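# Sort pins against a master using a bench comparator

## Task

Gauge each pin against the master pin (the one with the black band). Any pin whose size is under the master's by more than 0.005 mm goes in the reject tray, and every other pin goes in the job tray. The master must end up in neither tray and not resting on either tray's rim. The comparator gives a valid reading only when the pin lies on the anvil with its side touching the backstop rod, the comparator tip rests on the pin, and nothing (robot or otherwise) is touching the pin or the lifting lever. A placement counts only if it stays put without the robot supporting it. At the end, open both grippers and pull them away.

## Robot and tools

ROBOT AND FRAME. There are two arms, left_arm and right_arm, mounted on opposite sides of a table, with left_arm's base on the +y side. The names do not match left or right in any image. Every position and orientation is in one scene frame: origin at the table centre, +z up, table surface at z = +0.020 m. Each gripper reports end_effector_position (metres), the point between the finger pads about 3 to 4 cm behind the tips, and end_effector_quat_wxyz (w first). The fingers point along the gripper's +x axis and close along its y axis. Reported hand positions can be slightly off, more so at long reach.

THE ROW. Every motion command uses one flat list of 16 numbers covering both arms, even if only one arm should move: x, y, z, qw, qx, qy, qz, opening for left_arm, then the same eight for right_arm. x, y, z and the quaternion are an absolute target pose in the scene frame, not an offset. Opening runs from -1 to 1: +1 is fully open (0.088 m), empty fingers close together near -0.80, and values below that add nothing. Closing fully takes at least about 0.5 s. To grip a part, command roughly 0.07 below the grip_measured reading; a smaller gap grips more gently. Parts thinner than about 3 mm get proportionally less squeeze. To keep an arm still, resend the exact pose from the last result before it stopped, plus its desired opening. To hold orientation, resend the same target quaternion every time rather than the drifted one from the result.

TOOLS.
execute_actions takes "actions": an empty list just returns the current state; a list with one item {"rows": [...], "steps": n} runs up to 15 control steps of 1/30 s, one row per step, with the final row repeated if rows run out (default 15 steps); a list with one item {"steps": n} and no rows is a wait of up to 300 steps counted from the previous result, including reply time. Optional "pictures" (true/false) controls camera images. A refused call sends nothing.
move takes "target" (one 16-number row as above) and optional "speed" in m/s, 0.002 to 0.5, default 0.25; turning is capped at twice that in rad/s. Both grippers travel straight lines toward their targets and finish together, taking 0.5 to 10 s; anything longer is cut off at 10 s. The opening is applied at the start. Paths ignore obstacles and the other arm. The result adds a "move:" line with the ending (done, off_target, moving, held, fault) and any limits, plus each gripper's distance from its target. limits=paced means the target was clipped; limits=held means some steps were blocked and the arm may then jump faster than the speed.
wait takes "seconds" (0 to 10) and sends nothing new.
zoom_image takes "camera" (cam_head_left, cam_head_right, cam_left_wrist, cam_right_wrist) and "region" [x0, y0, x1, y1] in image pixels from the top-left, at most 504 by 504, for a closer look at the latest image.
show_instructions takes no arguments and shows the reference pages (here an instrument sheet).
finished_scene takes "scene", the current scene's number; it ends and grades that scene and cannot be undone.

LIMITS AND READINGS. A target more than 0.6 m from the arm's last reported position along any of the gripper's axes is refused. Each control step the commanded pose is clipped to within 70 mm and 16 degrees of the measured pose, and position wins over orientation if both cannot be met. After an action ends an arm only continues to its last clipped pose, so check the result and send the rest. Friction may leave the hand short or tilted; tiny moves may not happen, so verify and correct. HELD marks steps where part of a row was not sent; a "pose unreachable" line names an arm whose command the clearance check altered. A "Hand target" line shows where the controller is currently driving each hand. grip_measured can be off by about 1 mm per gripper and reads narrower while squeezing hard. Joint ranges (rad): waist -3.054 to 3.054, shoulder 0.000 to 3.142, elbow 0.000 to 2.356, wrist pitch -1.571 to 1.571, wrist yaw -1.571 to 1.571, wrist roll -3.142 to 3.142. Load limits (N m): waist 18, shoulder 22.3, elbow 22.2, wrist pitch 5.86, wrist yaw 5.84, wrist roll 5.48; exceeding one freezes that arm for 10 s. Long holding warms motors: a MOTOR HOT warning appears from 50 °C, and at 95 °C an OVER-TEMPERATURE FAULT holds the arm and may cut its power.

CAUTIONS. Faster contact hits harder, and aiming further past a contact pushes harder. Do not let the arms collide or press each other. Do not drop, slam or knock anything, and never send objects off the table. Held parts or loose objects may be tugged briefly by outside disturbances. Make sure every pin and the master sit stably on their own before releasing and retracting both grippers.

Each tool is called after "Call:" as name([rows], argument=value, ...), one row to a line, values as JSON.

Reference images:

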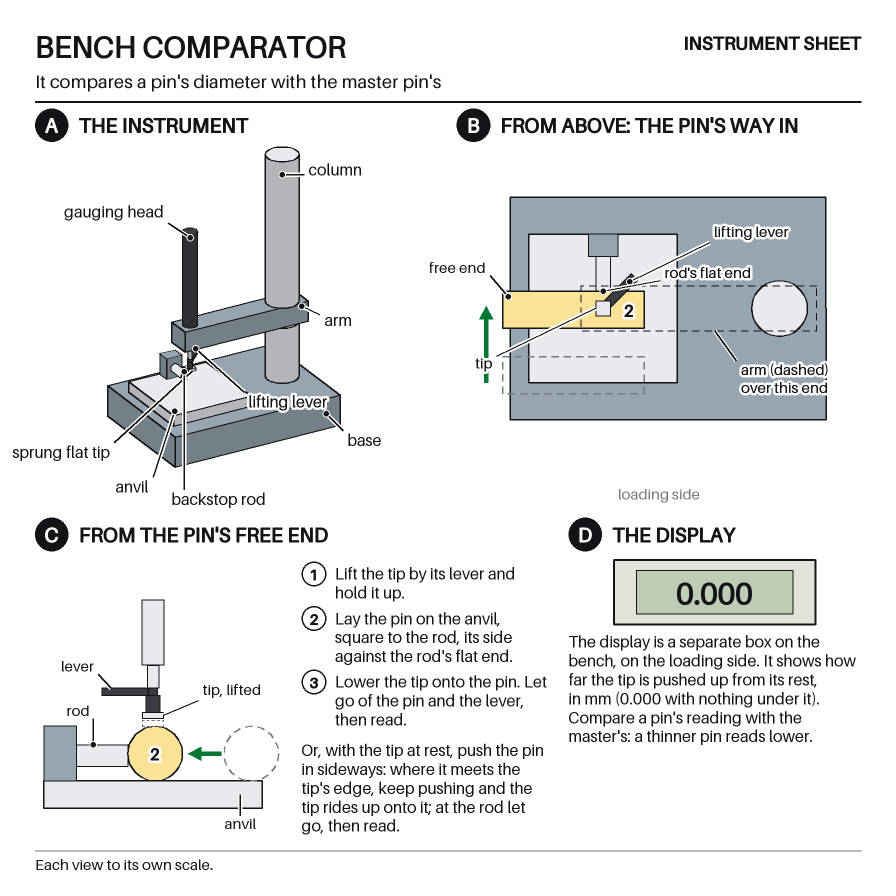

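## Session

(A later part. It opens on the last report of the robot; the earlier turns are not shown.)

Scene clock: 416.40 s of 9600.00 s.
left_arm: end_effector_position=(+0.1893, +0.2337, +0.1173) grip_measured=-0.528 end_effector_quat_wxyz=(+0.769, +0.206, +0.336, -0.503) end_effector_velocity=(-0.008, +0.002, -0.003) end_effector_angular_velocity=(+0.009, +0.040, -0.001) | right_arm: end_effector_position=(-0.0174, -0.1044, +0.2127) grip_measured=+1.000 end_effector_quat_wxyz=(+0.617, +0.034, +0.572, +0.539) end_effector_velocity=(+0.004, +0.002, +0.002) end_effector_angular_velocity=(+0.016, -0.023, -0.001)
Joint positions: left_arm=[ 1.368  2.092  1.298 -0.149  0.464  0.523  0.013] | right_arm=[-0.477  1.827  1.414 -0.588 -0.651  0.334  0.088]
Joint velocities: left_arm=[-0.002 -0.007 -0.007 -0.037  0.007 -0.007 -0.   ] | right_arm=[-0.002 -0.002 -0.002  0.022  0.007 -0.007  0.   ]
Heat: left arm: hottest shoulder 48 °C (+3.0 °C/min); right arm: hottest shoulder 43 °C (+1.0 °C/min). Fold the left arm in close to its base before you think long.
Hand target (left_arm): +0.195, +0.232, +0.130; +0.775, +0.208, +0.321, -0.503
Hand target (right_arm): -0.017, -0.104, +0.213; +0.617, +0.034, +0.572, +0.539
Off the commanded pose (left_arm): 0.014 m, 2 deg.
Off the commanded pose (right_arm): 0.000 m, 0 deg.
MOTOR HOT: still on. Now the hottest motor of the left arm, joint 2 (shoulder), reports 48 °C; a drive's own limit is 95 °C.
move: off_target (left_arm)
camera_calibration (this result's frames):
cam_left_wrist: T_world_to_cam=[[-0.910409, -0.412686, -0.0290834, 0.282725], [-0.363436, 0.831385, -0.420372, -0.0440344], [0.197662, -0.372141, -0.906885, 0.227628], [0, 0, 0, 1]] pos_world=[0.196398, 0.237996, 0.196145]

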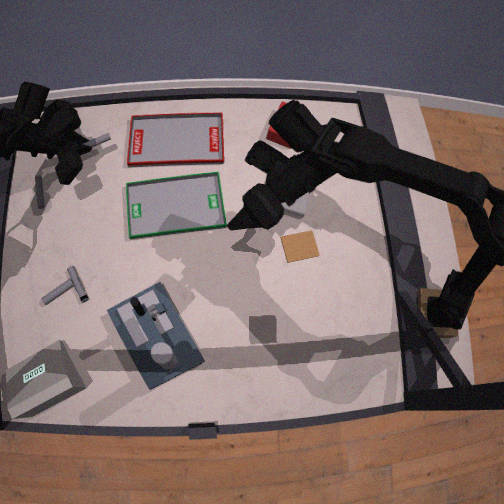

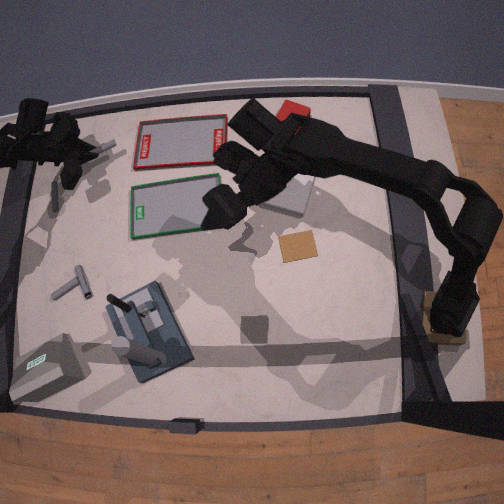

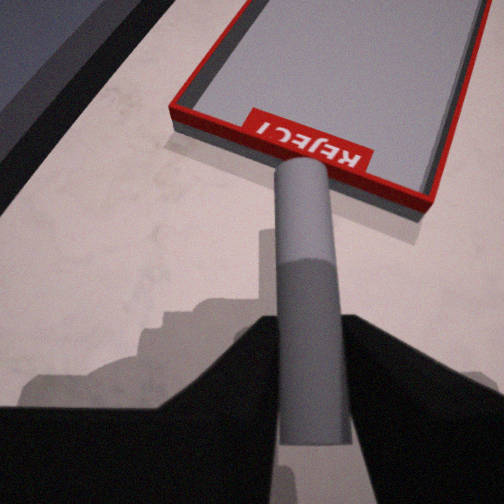

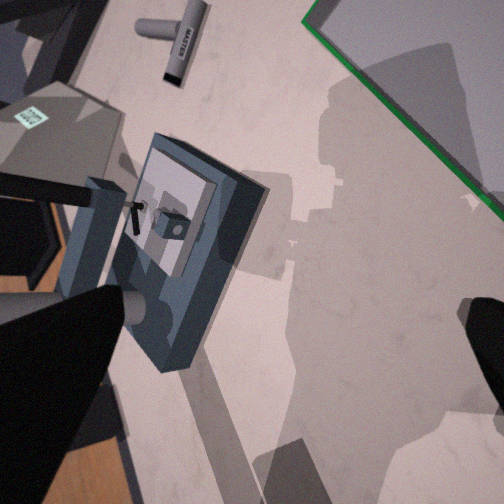

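Call:
move(target=[-0.073, 0.150, 0.15, 0.2079, 0.3729, 0.0861, -0.9002, -0.6, -0.0174, -0.1044, 0.2127, 0.617, 0.034, 0.572, 0.539, 1.0], speed=0.25)

Call:
move(target=[-0.0933, 0.1469, 0.1076, 0.2079, 0.3729, 0.0861, -0.9002, -0.6, -0.0174, -0.1044, 0.2127, 0.617, 0.034, 0.572, 0.539, 1.0], speed=0.06)

Scene clock: 423.50 s of 9600.00 s.
left_arm: end_effector_position=(-0.0739, +0.1516, +0.1513) grip_measured=-0.528 end_effector_quat_wxyz=(+0.209, +0.375, +0.086, -0.899) end_effector_velocity=(-0.003, +0.000, -0.000) end_effector_angular_velocity=(+0.013, +0.002, -0.014) | right_arm: end_effector_position=(-0.0174, -0.1044, +0.2127) grip_measured=+1.000 end_effector_quat_wxyz=(+0.617, +0.034, +0.572, +0.539) end_effector_velocity=(-0.001, -0.002, -0.000) end_effector_angular_velocity=(-0.001, +0.004, +0.006)
Joint positions: left_arm=[ 0.906  2.15   1.583 -1.183  0.765  1.83   0.013] | right_arm=[-0.477  1.827  1.414 -0.588 -0.651  0.334  0.088]
Joint velocities: left_arm=[-0.007  0.007  0.012 -0.022 -0.007  0.007 -0.   ] | right_arm=[-0.002 -0.002 -0.002 -0.007 -0.007 -0.007  0.   ]
Heat: left arm: hottest shoulder 49 °C (+1.0 °C/min); right arm: hottest shoulder 43 °C (+1.0 °C/min). Fold the left arm in close to its base before you think long.
Hand target (left_arm): -0.073, +0.149, +0.150; -0.207, -0.374, -0.085, +0.900
Hand target (right_arm): -0.017, -0.104, +0.213; +0.617, +0.034, +0.572, +0.539
Off the commanded pose (left_arm): 0.002 m, 0 deg.
Off the commanded pose (right_arm): 0.000 m, 0 deg.
MOTOR HOT: still on. Now the hottest motor of the left arm, joint 2 (shoulder), reports 49 °C; a drive's own limit is 95 °C.
After step 90, 0.60 s passed at rest.
move: done
camera_calibration (this result's frames):
cam_left_wrist: T_world_to_cam=[[-0.445411, 0.893821, -0.0518982, -0.150092], [0.814488, 0.380444, -0.438032, 0.100956], [-0.371777, -0.237375, -0.89746, 0.215982], [0, 0, 0, 1]] pos_world=[-0.0687825, 0.147016, 0.230268]

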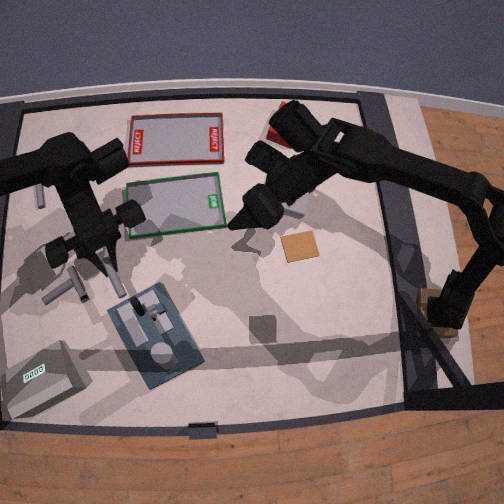

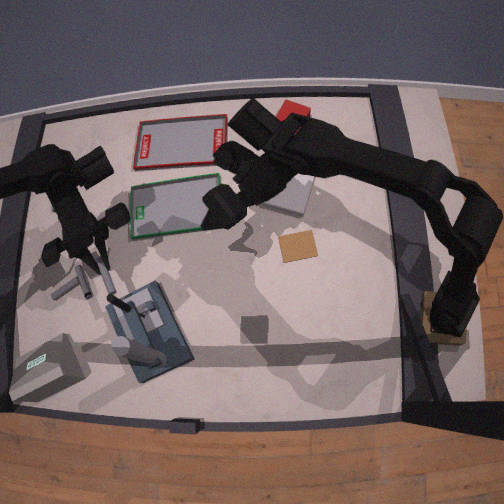

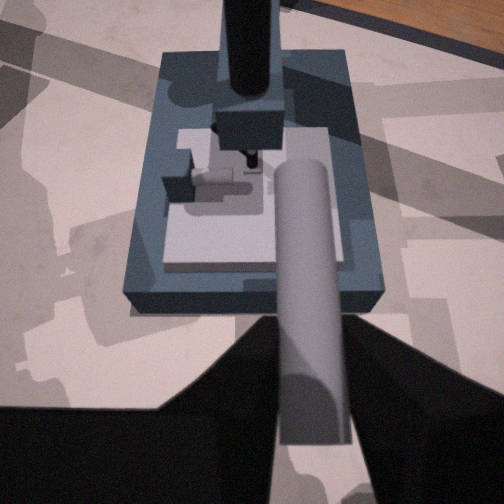

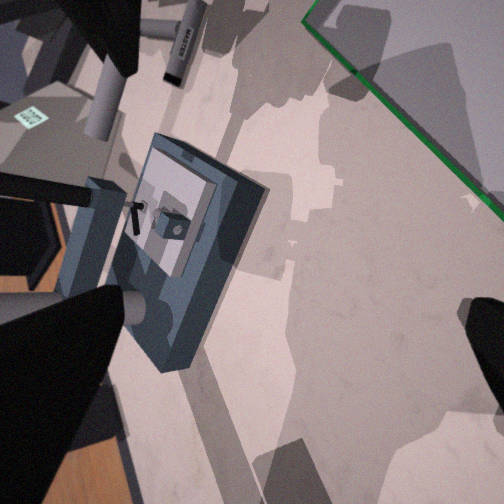

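Scene clock: 424.63 s of 9600.00 s.
left_arm: end_effector_position=(-0.0896, +0.1444, +0.1137) grip_measured=-0.528 end_effector_quat_wxyz=(+0.211, +0.380, +0.077, -0.898) end_effector_velocity=(+0.000, +0.003, -0.002) end_effector_angular_velocity=(+0.019, +0.003, +0.007) | right_arm: end_effector_position=(-0.0174, -0.1044, +0.2127) grip_measured=+1.000 end_effector_quat_wxyz=(+0.617, +0.034, +0.572, +0.539) end_effector_velocity=(-0.001, -0.002, -0.000) end_effector_angular_velocity=(+0.003, -0.006, +0.016)
Joint positions: left_arm=[ 0.862  2.173  1.463 -0.982  0.768  1.775  0.013] | right_arm=[-0.477  1.827  1.414 -0.588 -0.651  0.334  0.088]
Joint velocities: left_arm=[ 0.002  0.002 -0.002 -0.007 -0.007 -0.007  0.   ] | right_arm=[-0.002 -0.002 -0.002 -0.007 -0.007 -0.022  0.   ]
Heat: left arm: hottest shoulder 49 °C (+1.0 °C/min); right arm: hottest shoulder 43 °C (+1.0 °C/min). Fold the left arm in close to its base before you think long.
Hand target (left_arm): -0.093, +0.147, +0.108; -0.208, -0.373, -0.086, +0.900
Hand target (right_arm): -0.017, -0.104, +0.213; +0.617, +0.034, +0.572, +0.539
Off the commanded pose (left_arm): 0.008 m, 1 deg.
Off the commanded pose (right_arm): 0.000 m, 0 deg.
MOTOR HOT: still on. Now the hottest motor of the left arm, joint 2 (shoulder), reports 49 °C; a drive's own limit is 95 °C.
move: done
camera_calibration (this result's frames):
cam_left_wrist: T_world_to_cam=[[-0.440976, 0.894648, -0.0717311, -0.150071], [0.821966, 0.370468, -0.432579, 0.101444], [-0.360432, -0.249718, -0.898738, 0.177647], [0, 0, 0, 1]] pos_world=[-0.0855318, 0.141041, 0.192776]

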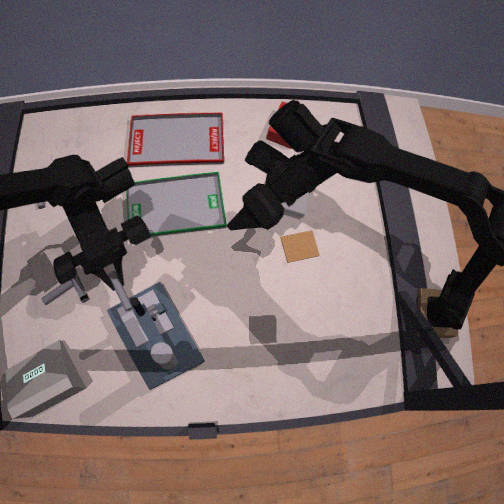

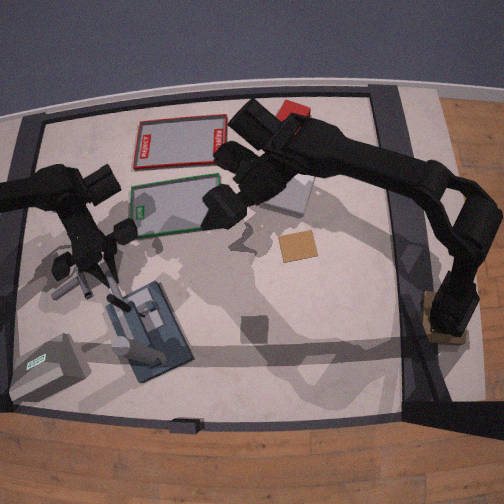

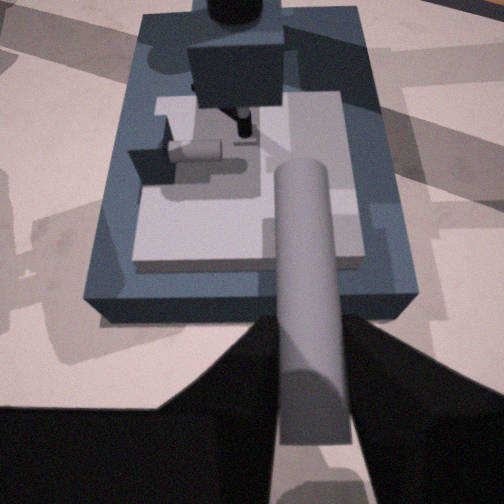

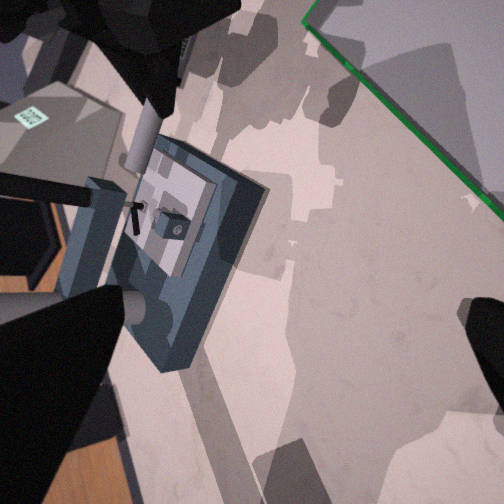

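Call:
move(target=[-0.1318, 0.1318, 0.0975, 0.2079, 0.3729, 0.0861, -0.9002, -0.6, -0.0174, -0.1044, 0.2127, 0.617, 0.034, 0.572, 0.539, 1.0], speed=0.025)

Scene clock: 428.63 s of 9600.00 s.
left_arm: end_effector_position=(-0.1269, +0.1291, +0.0981) grip_measured=-0.528 end_effector_quat_wxyz=(+0.211, +0.374, +0.083, -0.899) end_effector_velocity=(-0.004, -0.000, -0.001) end_effector_angular_velocity=(-0.003, -0.010, -0.018) | right_arm: end_effector_position=(-0.0174, -0.1044, +0.2127) grip_measured=+1.000 end_effector_quat_wxyz=(+0.617, +0.034, +0.572, +0.539) end_effector_velocity=(-0.002, -0.004, -0.001) end_effector_angular_velocity=(-0.012, +0.013, +0.006)
Joint positions: left_arm=[ 0.76   2.164  1.376 -0.812  0.783  1.624  0.013] | right_arm=[-0.477  1.827  1.414 -0.588 -0.651  0.334  0.088]
Joint velocities: left_arm=[-0.012 -0.002 -0.007  0.007 -0.007  0.007 -0.   ] | right_arm=[-0.002 -0.002 -0.002 -0.022 -0.007 -0.007  0.   ]
Heat: left arm: hottest shoulder 49 °C (+0.0 °C/min); right arm: hottest shoulder 43 °C (+1.0 °C/min). Fold the left arm in close to its base before you think long.
Hand target (left_arm): -0.132, +0.131, +0.097; -0.208, -0.373, -0.086, +0.900
Hand target (right_arm): -0.017, -0.104, +0.213; +0.617, +0.034, +0.572, +0.539
Off the commanded pose (left_arm): 0.006 m, 1 deg.
Off the commanded pose (right_arm): 0.000 m, 0 deg.
MOTOR HOT: still on. Now the hottest motor of the left arm, joint 2 (shoulder), reports 49 °C; a drive's own limit is 95 °C.
move: done
camera_calibration (this result's frames):
cam_left_wrist: T_world_to_cam=[[-0.447385, 0.892469, -0.0578496, -0.155822], [0.813814, 0.379424, -0.440164, 0.129573], [-0.370883, -0.244001, -0.896052, 0.143998], [0, 0, 0, 1]] pos_world=[-0.121754, 0.125039, 0.177049]

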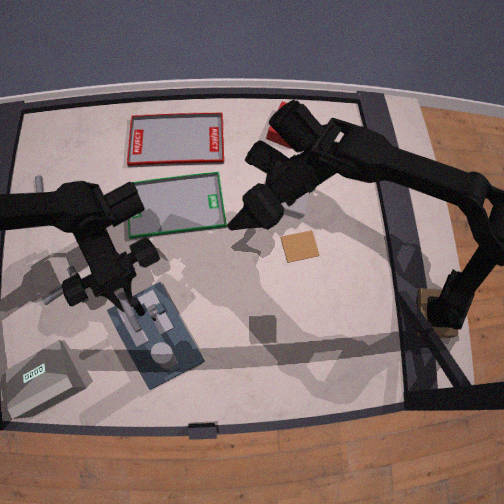

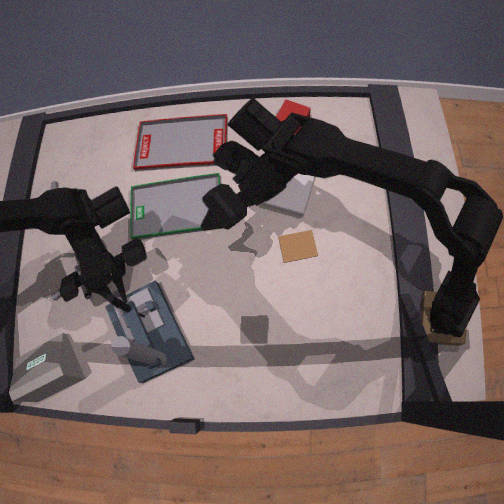

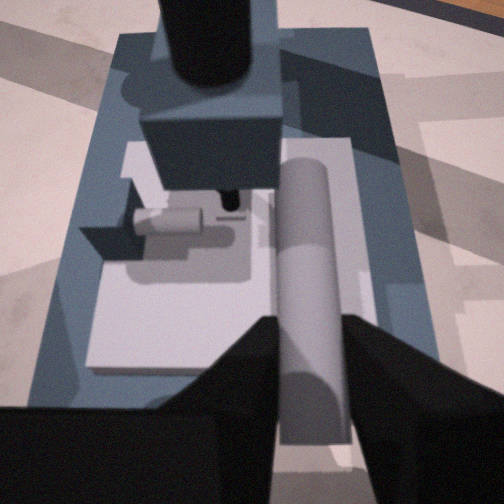

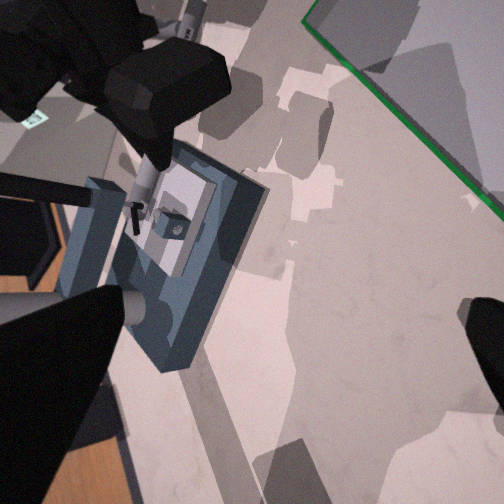

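Call:
move(target=[-0.1235, 0.1185, 0.090, 0.2079, 0.3729, 0.0861, -0.9002, -0.6, -0.0174, -0.1044, 0.2127, 0.617, 0.034, 0.572, 0.539, 1.0], speed=0.012)

Scene clock: 435.93 s of 9600.00 s.
left_arm: end_effector_position=(-0.1231, +0.1191, +0.0980) grip_measured=-0.528 end_effector_quat_wxyz=(+0.213, +0.372, +0.080, -0.900) end_effector_velocity=(-0.001, +0.001, -0.003) end_effector_angular_velocity=(+0.019, +0.002, +0.003) | right_arm: end_effector_position=(-0.0174, -0.1044, +0.2127) grip_measured=+1.000 end_effector_quat_wxyz=(+0.617, +0.034, +0.572, +0.539) end_effector_velocity=(+0.001, -0.002, -0.001) end_effector_angular_velocity=(-0.004, -0.016, +0.008)
Joint positions: left_arm=[ 0.758  2.197  1.427 -0.824  0.791  1.624  0.013] | right_arm=[-0.477  1.827  1.414 -0.588 -0.651  0.334  0.088]
Joint velocities: left_arm=[-0.002  0.007  0.002 -0.007 -0.007 -0.007 -0.   ] | right_arm=[-0.002 -0.002 -0.002 -0.007  0.007 -0.022  0.   ]
Heat: left arm: hottest shoulder 49 °C (-1.0 °C/min); right arm: hottest shoulder 43 °C (+1.0 °C/min). Fold the left arm in close to its base before you think long.
Hand target (left_arm): -0.123, +0.119, +0.090; -0.208, -0.373, -0.086, +0.900
Hand target (right_arm): -0.017, -0.104, +0.213; +0.617, +0.034, +0.572, +0.539
Off the commanded pose (left_arm): 0.008 m, 1 deg.
Off the commanded pose (right_arm): 0.000 m, 0 deg.
MOTOR HOT: still on. Now the hottest motor of the left arm, joint 2 (shoulder), reports 49 °C; a drive's own limit is 95 °C.
After step 90, 2.93 s passed at rest.
move: done
camera_calibration (this result's frames):
cam_left_wrist: T_world_to_cam=[[-0.446906, 0.89226, -0.0643987, -0.144511], [0.812476, 0.37471, -0.446626, 0.131232], [-0.374375, -0.251922, -0.8924, 0.143018], [0, 0, 0, 1]] pos_world=[-0.117663, 0.115797, 0.176935]

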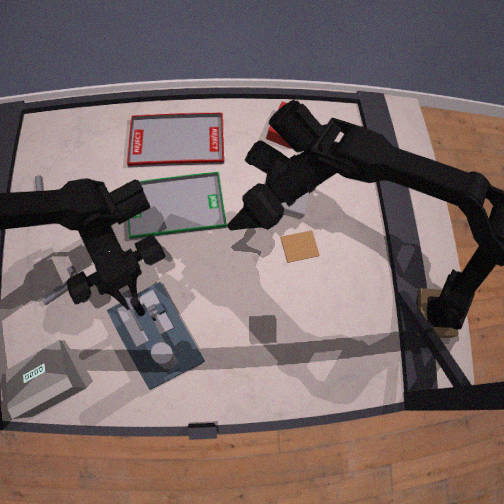

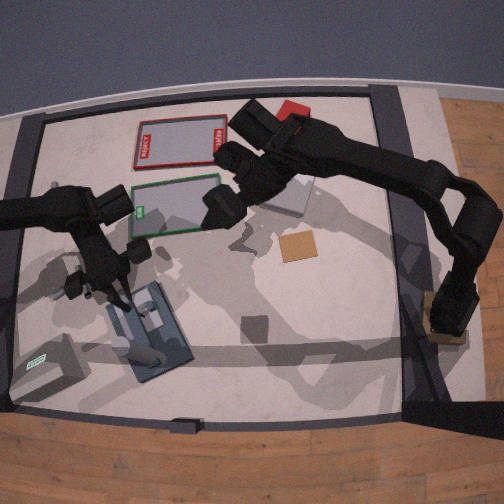

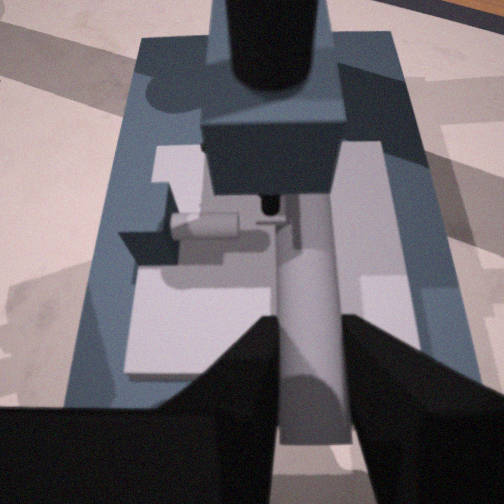

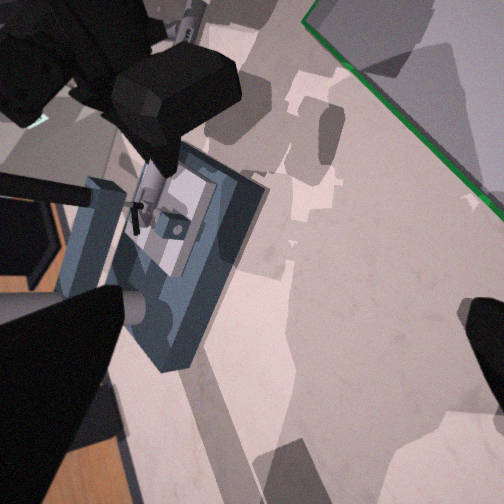

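Call:
move(target=[-0.1177, 0.1067, 0.092, 0.2079, 0.3729, 0.0861, -0.9002, -0.6, -0.0174, -0.1044, 0.2127, 0.617, 0.034, 0.572, 0.539, 1.0], speed=0.008)

Scene clock: 440.60 s of 9600.00 s.
left_arm: end_effector_position=(-0.1186, +0.1088, +0.0990) grip_measured=-0.528 end_effector_quat_wxyz=(+0.210, +0.371, +0.082, -0.901) end_effector_velocity=(-0.004, -0.001, +0.002) end_effector_angular_velocity=(+0.003, +0.010, -0.002) | right_arm: end_effector_position=(-0.0174, -0.1044, +0.2127) grip_measured=+1.000 end_effector_quat_wxyz=(+0.617, +0.034, +0.572, +0.539) end_effector_velocity=(-0.000, -0.004, -0.001) end_effector_angular_velocity=(-0.009, +0.002, +0.011)
Joint positions: left_arm=[ 0.755  2.237  1.501 -0.865  0.79   1.624  0.013] | right_arm=[-0.477  1.827  1.414 -0.588 -0.651  0.334  0.088]
Joint velocities: left_arm=[-0.007 -0.002  0.002 -0.007  0.007 -0.007 -0.   ] | right_arm=[-0.007 -0.002 -0.002 -0.022 -0.007 -0.022  0.   ]
Heat: left arm: hottest shoulder 49 °C (-2.0 °C/min); right arm: hottest shoulder 43 °C (+1.0 °C/min). Fold the left arm in close to its base before you think long.
Hand target (left_arm): -0.118, +0.107, +0.092; -0.208, -0.373, -0.086, +0.900
Hand target (right_arm): -0.017, -0.104, +0.213; +0.617, +0.034, +0.572, +0.539
Off the commanded pose (left_arm): 0.007 m, 1 deg.
Off the commanded pose (right_arm): 0.000 m, 0 deg.
MOTOR HOT: still on. Now the hottest motor of the left arm, joint 2 (shoulder), reports 49 °C; a drive's own limit is 95 °C.
move: done
camera_calibration (this result's frames):
cam_left_wrist: T_world_to_cam=[[-0.444661, 0.89385, -0.0575248, -0.133868], [0.812332, 0.375386, -0.44632, 0.131832], [-0.377349, -0.245191, -0.893022, 0.141998], [0, 0, 0, 1]] pos_world=[-0.113035, 0.104987, 0.177946]

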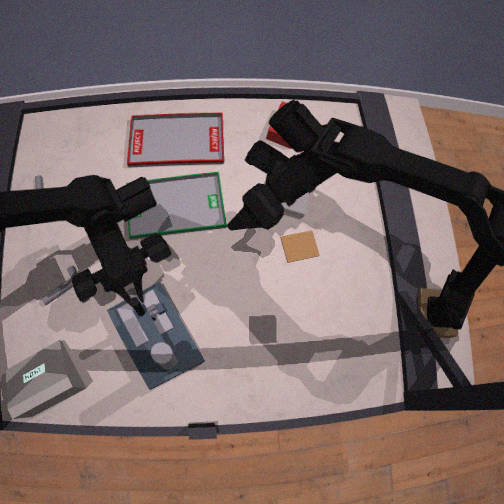

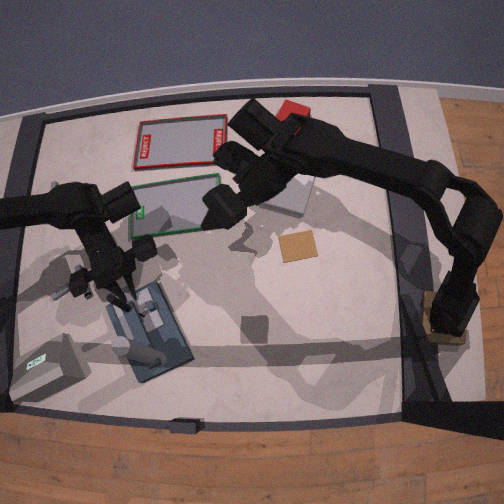

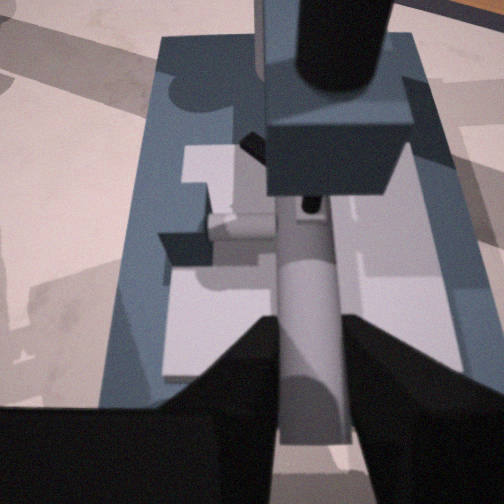

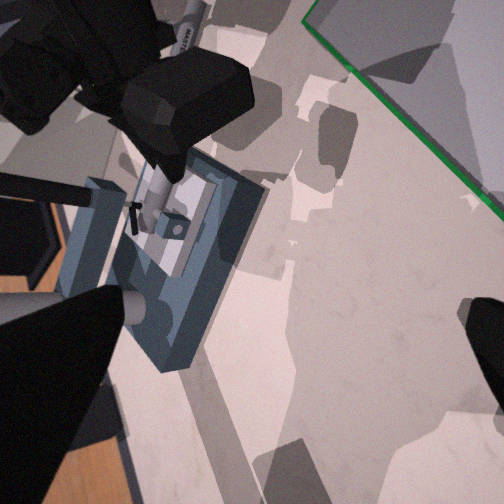

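Call:
move(target=[-0.1180, 0.1075, 0.095, 0.2079, 0.3729, 0.0861, -0.9002, -0.3, -0.0174, -0.1044, 0.2127, 0.617, 0.034, 0.572, 0.539, 1.0], speed=0.01)

Call:
zoom_image(camera="cam_head_left", region=[5, 345, 65, 405])

Scene clock: 444.30 s of 9600.00 s.
left_arm: end_effector_position=(-0.1189, +0.1088, +0.0992) grip_measured=-0.303 end_effector_quat_wxyz=(+0.210, +0.371, +0.083, -0.901) end_effector_velocity=(+0.000, -0.001, -0.000) end_effector_angular_velocity=(+0.002, -0.008, +0.002) | right_arm: end_effector_position=(-0.0174, -0.1044, +0.2127) grip_measured=+1.000 end_effector_quat_wxyz=(+0.617, +0.034, +0.572, +0.539) end_effector_velocity=(+0.001, -0.002, -0.003) end_effector_angular_velocity=(-0.012, -0.003, -0.001)
Joint positions: left_arm=[ 0.755  2.237  1.502 -0.867  0.791  1.624  0.024] | right_arm=[-0.477  1.827  1.414 -0.588 -0.651  0.334  0.088]
Joint velocities: left_arm=[-0.002 -0.002 -0.002  0.007 -0.007 -0.007  0.   ] | right_arm=[-0.002  0.002 -0.002 -0.007  0.007 -0.007  0.   ]
Heat: left arm: hottest shoulder 48 °C (-2.0 °C/min); right arm: hottest shoulder 43 °C (+1.0 °C/min). Fold the left arm in close to its base before you think long.
Hand target (left_arm): -0.118, +0.108, +0.095; -0.208, -0.373, -0.086, +0.900
Hand target (right_arm): -0.017, -0.104, +0.213; +0.617, +0.034, +0.572, +0.539
Off the commanded pose (left_arm): 0.005 m, 1 deg.
Off the commanded pose (right_arm): 0.000 m, 0 deg.
MOTOR HOT: still on. Now the hottest motor of the left arm, joint 2 (shoulder), reports 48 °C; a drive's own limit is 95 °C.
move: done
camera_calibration (this result's frames):
cam_left_wrist: T_world_to_cam=[[-0.444449, 0.89405, -0.0560371, -0.134121], [0.81169, 0.375463, -0.447423, 0.132214], [-0.378978, -0.244341, -0.892565, 0.141761], [0, 0, 0, 1]] pos_world=[-0.113203, 0.104908, 0.17817]

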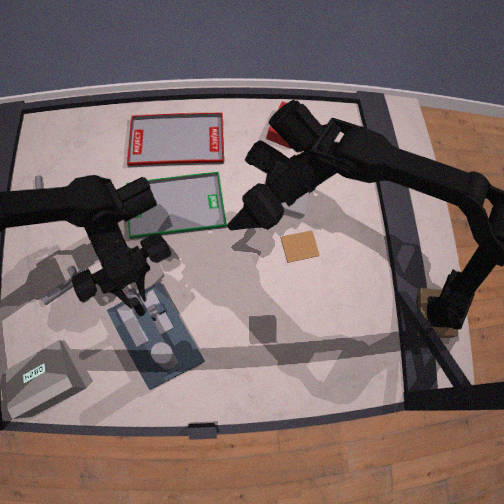

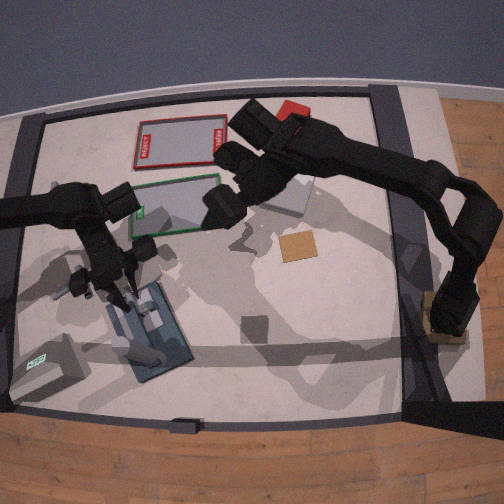

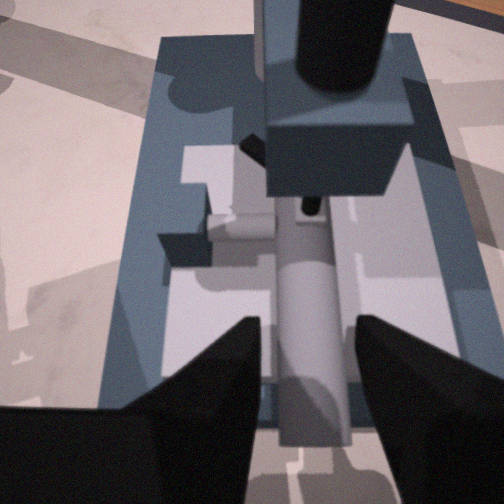

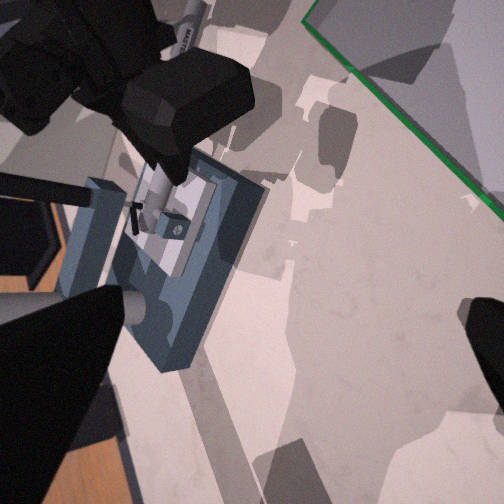

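Region (5, 345, 65, 405) of cam_head_left's 504x504 image, scaled by 8.400, with more detail than that image has.

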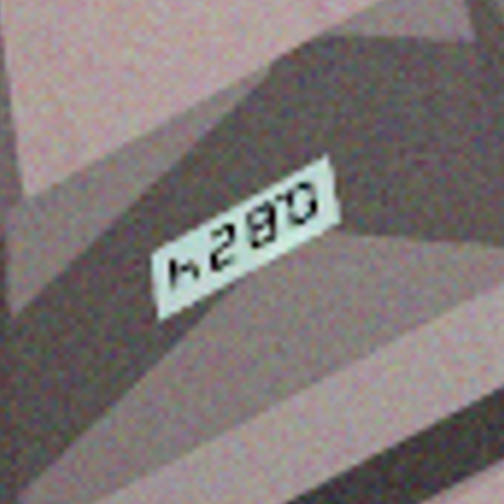

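Call:
execute_actions(actions=[])

Call:
zoom_image(camera="cam_head_left", region=[5, 345, 65, 405])

Call:
zoom_image(camera="cam_left_wrist", region=[200, 160, 380, 340])

Scene clock: 447.43 s of 9600.00 s.
left_arm: end_effector_position=(-0.1189, +0.1087, +0.0993) grip_measured=-0.302 end_effector_quat_wxyz=(+0.210, +0.371, +0.082, -0.901) end_effector_velocity=(-0.002, +0.003, -0.001) end_effector_angular_velocity=(+0.019, +0.002, +0.002) | right_arm: end_effector_position=(-0.0174, -0.1044, +0.2127) grip_measured=+1.000 end_effector_quat_wxyz=(+0.617, +0.034, +0.572, +0.539) end_effector_velocity=(-0.001, -0.001, -0.002) end_effector_angular_velocity=(-0.005, +0.007, +0.006)
Joint positions: left_arm=[ 0.755  2.237  1.503 -0.867  0.791  1.624  0.024] | right_arm=[-0.477  1.827  1.414 -0.588 -0.651  0.334  0.088]
Joint velocities: left_arm=[-0.002 -0.002 -0.007 -0.007 -0.007 -0.007  0.   ] | right_arm=[-0.002  0.002 -0.002 -0.007 -0.007 -0.007  0.   ]
Heat: left arm: hottest shoulder 48 °C (-2.0 °C/min); right arm: hottest shoulder 43 °C (+1.0 °C/min). Fold the left arm in close to its base before you think long.
Hand target (left_arm): -0.118, +0.108, +0.095; -0.208, -0.373, -0.086, +0.900
Hand target (right_arm): -0.017, -0.104, +0.213; +0.617, +0.034, +0.572, +0.539
Off the commanded pose (left_arm): 0.005 m, 1 deg.
Off the commanded pose (right_arm): 0.000 m, 0 deg.
MOTOR HOT: still on. Now the hottest motor of the left arm, joint 2 (shoulder), reports 48 °C; a drive's own limit is 95 °C.
Steps of this call (steps 1 to 90: nothing new was sent; then 0.13 s passed at rest). Readings (end_effector_position):
1: left_arm (-0.1189, +0.1087, +0.0993) | right_arm (-0.0174, -0.1044, +0.2127)
2: left_arm (-0.1189, +0.1087, +0.0993) | right_arm (-0.0174, -0.1044, +0.2127)
4: left_arm (-0.1189, +0.1087, +0.0993) | right_arm (-0.0174, -0.1044, +0.2127)
8: left_arm (-0.1189, +0.1087, +0.0993) | right_arm (-0.0174, -0.1044, +0.2127)
90: the state above
camera_calibration (this result's frames):
cam_left_wrist: T_world_to_cam=[[-0.444439, 0.894031, -0.0564178, -0.133964], [0.81177, 0.375313, -0.447403, 0.132269], [-0.378817, -0.244642, -0.892551, 0.141881], [0, 0, 0, 1]] pos_world=[-0.113164, 0.104836, 0.178255]

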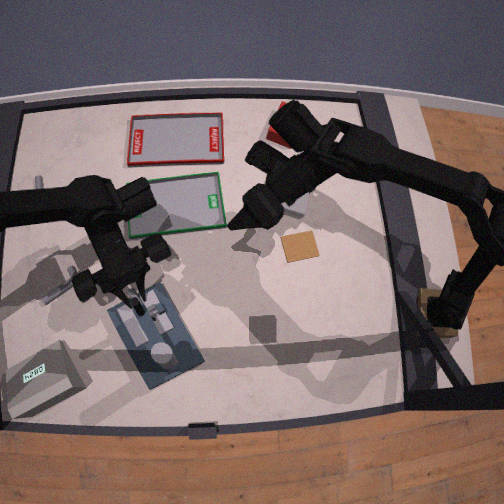

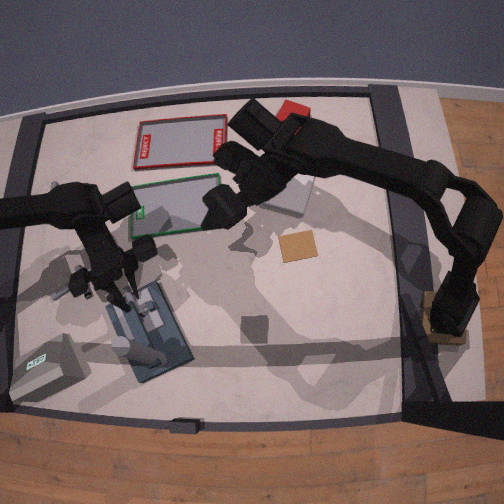

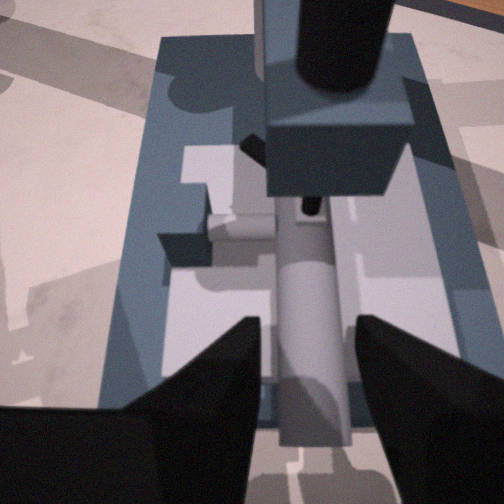

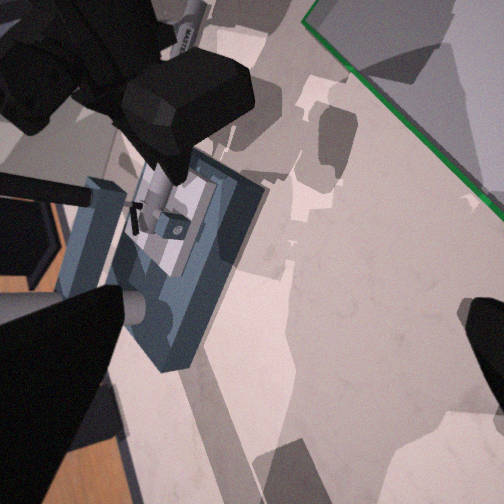

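Region (5, 345, 65, 405) of cam_head_left's 504x504 image, scaled by 8.400, with more detail than that image has.

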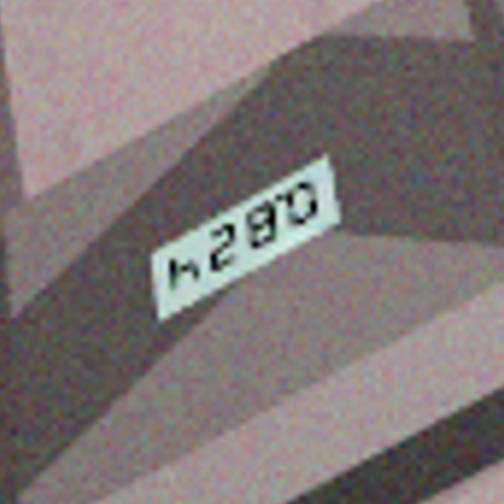

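Region (200, 160, 380, 340) of cam_left_wrist's 504x504 image, scaled by 2.800, with more detail than that image has.

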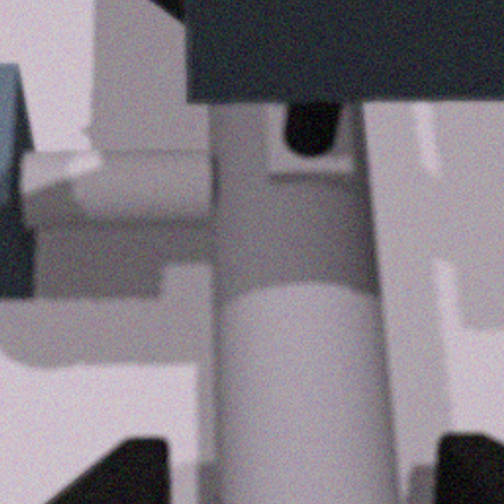

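Call:
execute_actions([
  {"rows": [[-0.1185, 0.1085, 0.097, 0.2079, 0.3729, 0.0861, -0.9002, -0.35, -0.0174, -0.1044, 0.2127, 0.617, 0.034, 0.572, 0.539, 1.0],[-0.1185, 0.1085, 0.097, 0.2079, 0.3729, 0.0861, -0.9002, -0.39, -0.0174, -0.1044, 0.2127, 0.617, 0.034, 0.572, 0.539, 1.0],[-0.1185, 0.1085, 0.097, 0.2079, 0.3729, 0.0861, -0.9002, -0.42, -0.0174, -0.1044, 0.2127, 0.617, 0.034, 0.572, 0.539, 1.0],[-0.1185, 0.1085, 0.097, 0.2079, 0.3729, 0.0861, -0.9002, -0.44, -0.0174, -0.1044, 0.2127, 0.617, 0.034, 0.572, 0.539, 1.0],[-0.1185, 0.1085, 0.097, 0.2079, 0.3729, 0.0861, -0.9002, -0.46, -0.0174, -0.1044, 0.2127, 0.617, 0.034, 0.572, 0.539, 1.0],[-0.1185, 0.1085, 0.097, 0.2079, 0.3729, 0.0861, -0.9002, -0.48, -0.0174, -0.1044, 0.2127, 0.617, 0.034, 0.572, 0.539, 1.0],[-0.1185, 0.1085, 0.097, 0.2079, 0.3729, 0.0861, -0.9002, -0.50, -0.0174, -0.1044, 0.2127, 0.617, 0.034, 0.572, 0.539, 1.0],[-0.1185, 0.1085, 0.097, 0.2079, 0.3729, 0.0861, -0.9002, -0.53, -0.0174, -0.1044, 0.2127, 0.617, 0.034, 0.572, 0.539, 1.0],[-0.1185, 0.1085, 0.097, 0.2079, 0.3729, 0.0861, -0.9002, -0.56, -0.0174, -0.1044, 0.2127, 0.617, 0.034, 0.572, 0.539, 1.0],[-0.1185, 0.1085, 0.097, 0.2079, 0.3729, 0.0861, -0.9002, -0.6, -0.0174, -0.1044, 0.2127, 0.617, 0.034, 0.572, 0.539, 1.0]], "steps": 13},
], pictures=false)

Call:
move(target=[-0.090, 0.128, 0.102, 0.2079, 0.3729, 0.0861, -0.9002, -0.6, -0.0174, -0.1044, 0.2127, 0.617, 0.034, 0.572, 0.539, 1.0], speed=0.02)

Scene clock: 455.63 s of 9600.00 s.
left_arm: end_effector_position=(-0.1187, +0.1090, +0.0992) grip_measured=-0.527 end_effector_quat_wxyz=(+0.209, +0.372, +0.083, -0.901) end_effector_velocity=(-0.001, +0.002, -0.000) end_effector_angular_velocity=(+0.015, -0.001, +0.002) | right_arm: end_effector_position=(-0.0174, -0.1044, +0.2127) grip_measured=+1.000 end_effector_quat_wxyz=(+0.617, +0.034, +0.572, +0.539) end_effector_velocity=(-0.002, -0.004, -0.001) end_effector_angular_velocity=(-0.012, +0.013, +0.006)
Joint positions: left_arm=[ 0.755  2.237  1.503 -0.869  0.789  1.624  0.013] | right_arm=[-0.477  1.827  1.414 -0.588 -0.651  0.334  0.088]
Joint velocities: left_arm=[-0.002 -0.002 -0.002 -0.007 -0.007 -0.007 -0.   ] | right_arm=[-0.002 -0.002 -0.002 -0.022 -0.007 -0.007  0.   ]
Heat: left arm: hottest shoulder 47 °C (-1.0 °C/min); right arm: hottest shoulder 43 °C (+1.0 °C/min).
Hand target (left_arm): -0.119, +0.108, +0.097; -0.208, -0.373, -0.086, +0.900
Hand target (right_arm): -0.017, -0.104, +0.213; +0.617, +0.034, +0.572, +0.539
Off the commanded pose (left_arm): 0.002 m, 0 deg.
Off the commanded pose (right_arm): 0.000 m, 0 deg.
MOTOR HOT: cleared. Now the hottest motor of the left arm, joint 2 (shoulder), reports 47 °C.
Steps of this call (steps 1 to 90: nothing new was sent; then 4.77 s passed at rest; steps 91 to 103: all 13 steps of this action). Readings (end_effector_position):
91: left_arm (-0.1189, +0.1087, +0.0993) | right_arm (-0.0174, -0.1044, +0.2127)
92: left_arm (-0.1188, +0.1088, +0.0993) | right_arm (-0.0174, -0.1044, +0.2127)
94: left_arm (-0.1187, +0.1087, +0.0993) | right_arm (-0.0174, -0.1044, +0.2127)
98: left_arm (-0.1187, +0.1087, +0.0993) | right_arm (-0.0174, -0.1044, +0.2127)
103: the state above

Scene clock: 457.87 s of 9600.00 s.
left_arm: end_effector_position=(-0.0921, +0.1298, +0.1031) grip_measured=-0.527 end_effector_quat_wxyz=(+0.208, +0.374, +0.087, -0.900) end_effector_velocity=(+0.000, +0.002, -0.003) end_effector_angular_velocity=(+0.023, -0.012, +0.000) | right_arm: end_effector_position=(-0.0174, -0.1044, +0.2127) grip_measured=+1.000 end_effector_quat_wxyz=(+0.617, +0.034, +0.572, +0.539) end_effector_velocity=(-0.002, -0.004, -0.001) end_effector_angular_velocity=(-0.012, +0.013, +0.006)
Joint positions: left_arm=[ 0.837  2.237  1.522 -0.975  0.775  1.739  0.013] | right_arm=[-0.477  1.827  1.414 -0.588 -0.651  0.334  0.088]
Joint velocities: left_arm=[-0.002  0.002  0.002 -0.007 -0.022 -0.007 -0.   ] | right_arm=[-0.002 -0.002 -0.002 -0.022 -0.007 -0.007  0.   ]
Heat: left arm: hottest shoulder 47 °C (-1.0 °C/min); right arm: hottest shoulder 43 °C (+1.0 °C/min).
Hand target (left_arm): -0.090, +0.128, +0.102; -0.208, -0.373, -0.086, +0.900
Hand target (right_arm): -0.017, -0.104, +0.213; +0.617, +0.034, +0.572, +0.539
Off the commanded pose (left_arm): 0.003 m, 0 deg.
Off the commanded pose (right_arm): 0.000 m, 0 deg.
move: done
camera_calibration (this result's frames):
cam_left_wrist: T_world_to_cam=[[-0.443584, 0.89493, -0.0483083, -0.141566], [0.81412, 0.379818, -0.439256, 0.103084], [-0.374755, -0.234176, -0.897062, 0.160071], [0, 0, 0, 1]] pos_world=[-0.0867313, 0.125023, 0.182035]

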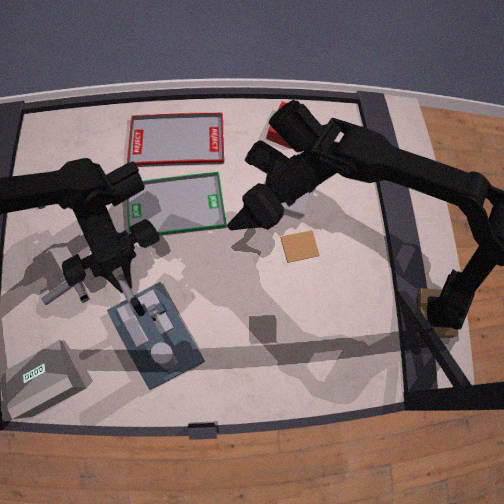

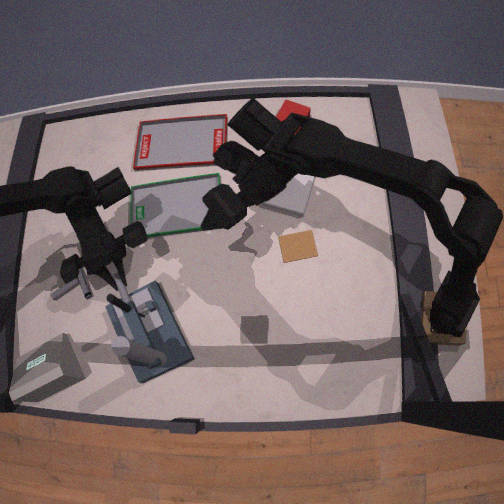

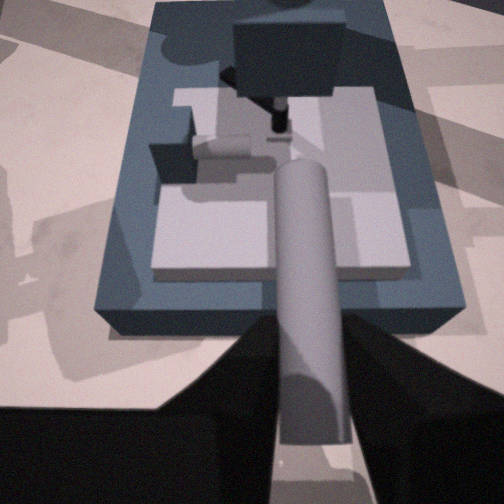

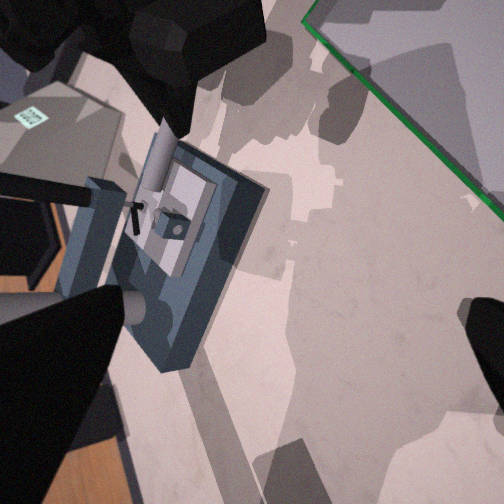

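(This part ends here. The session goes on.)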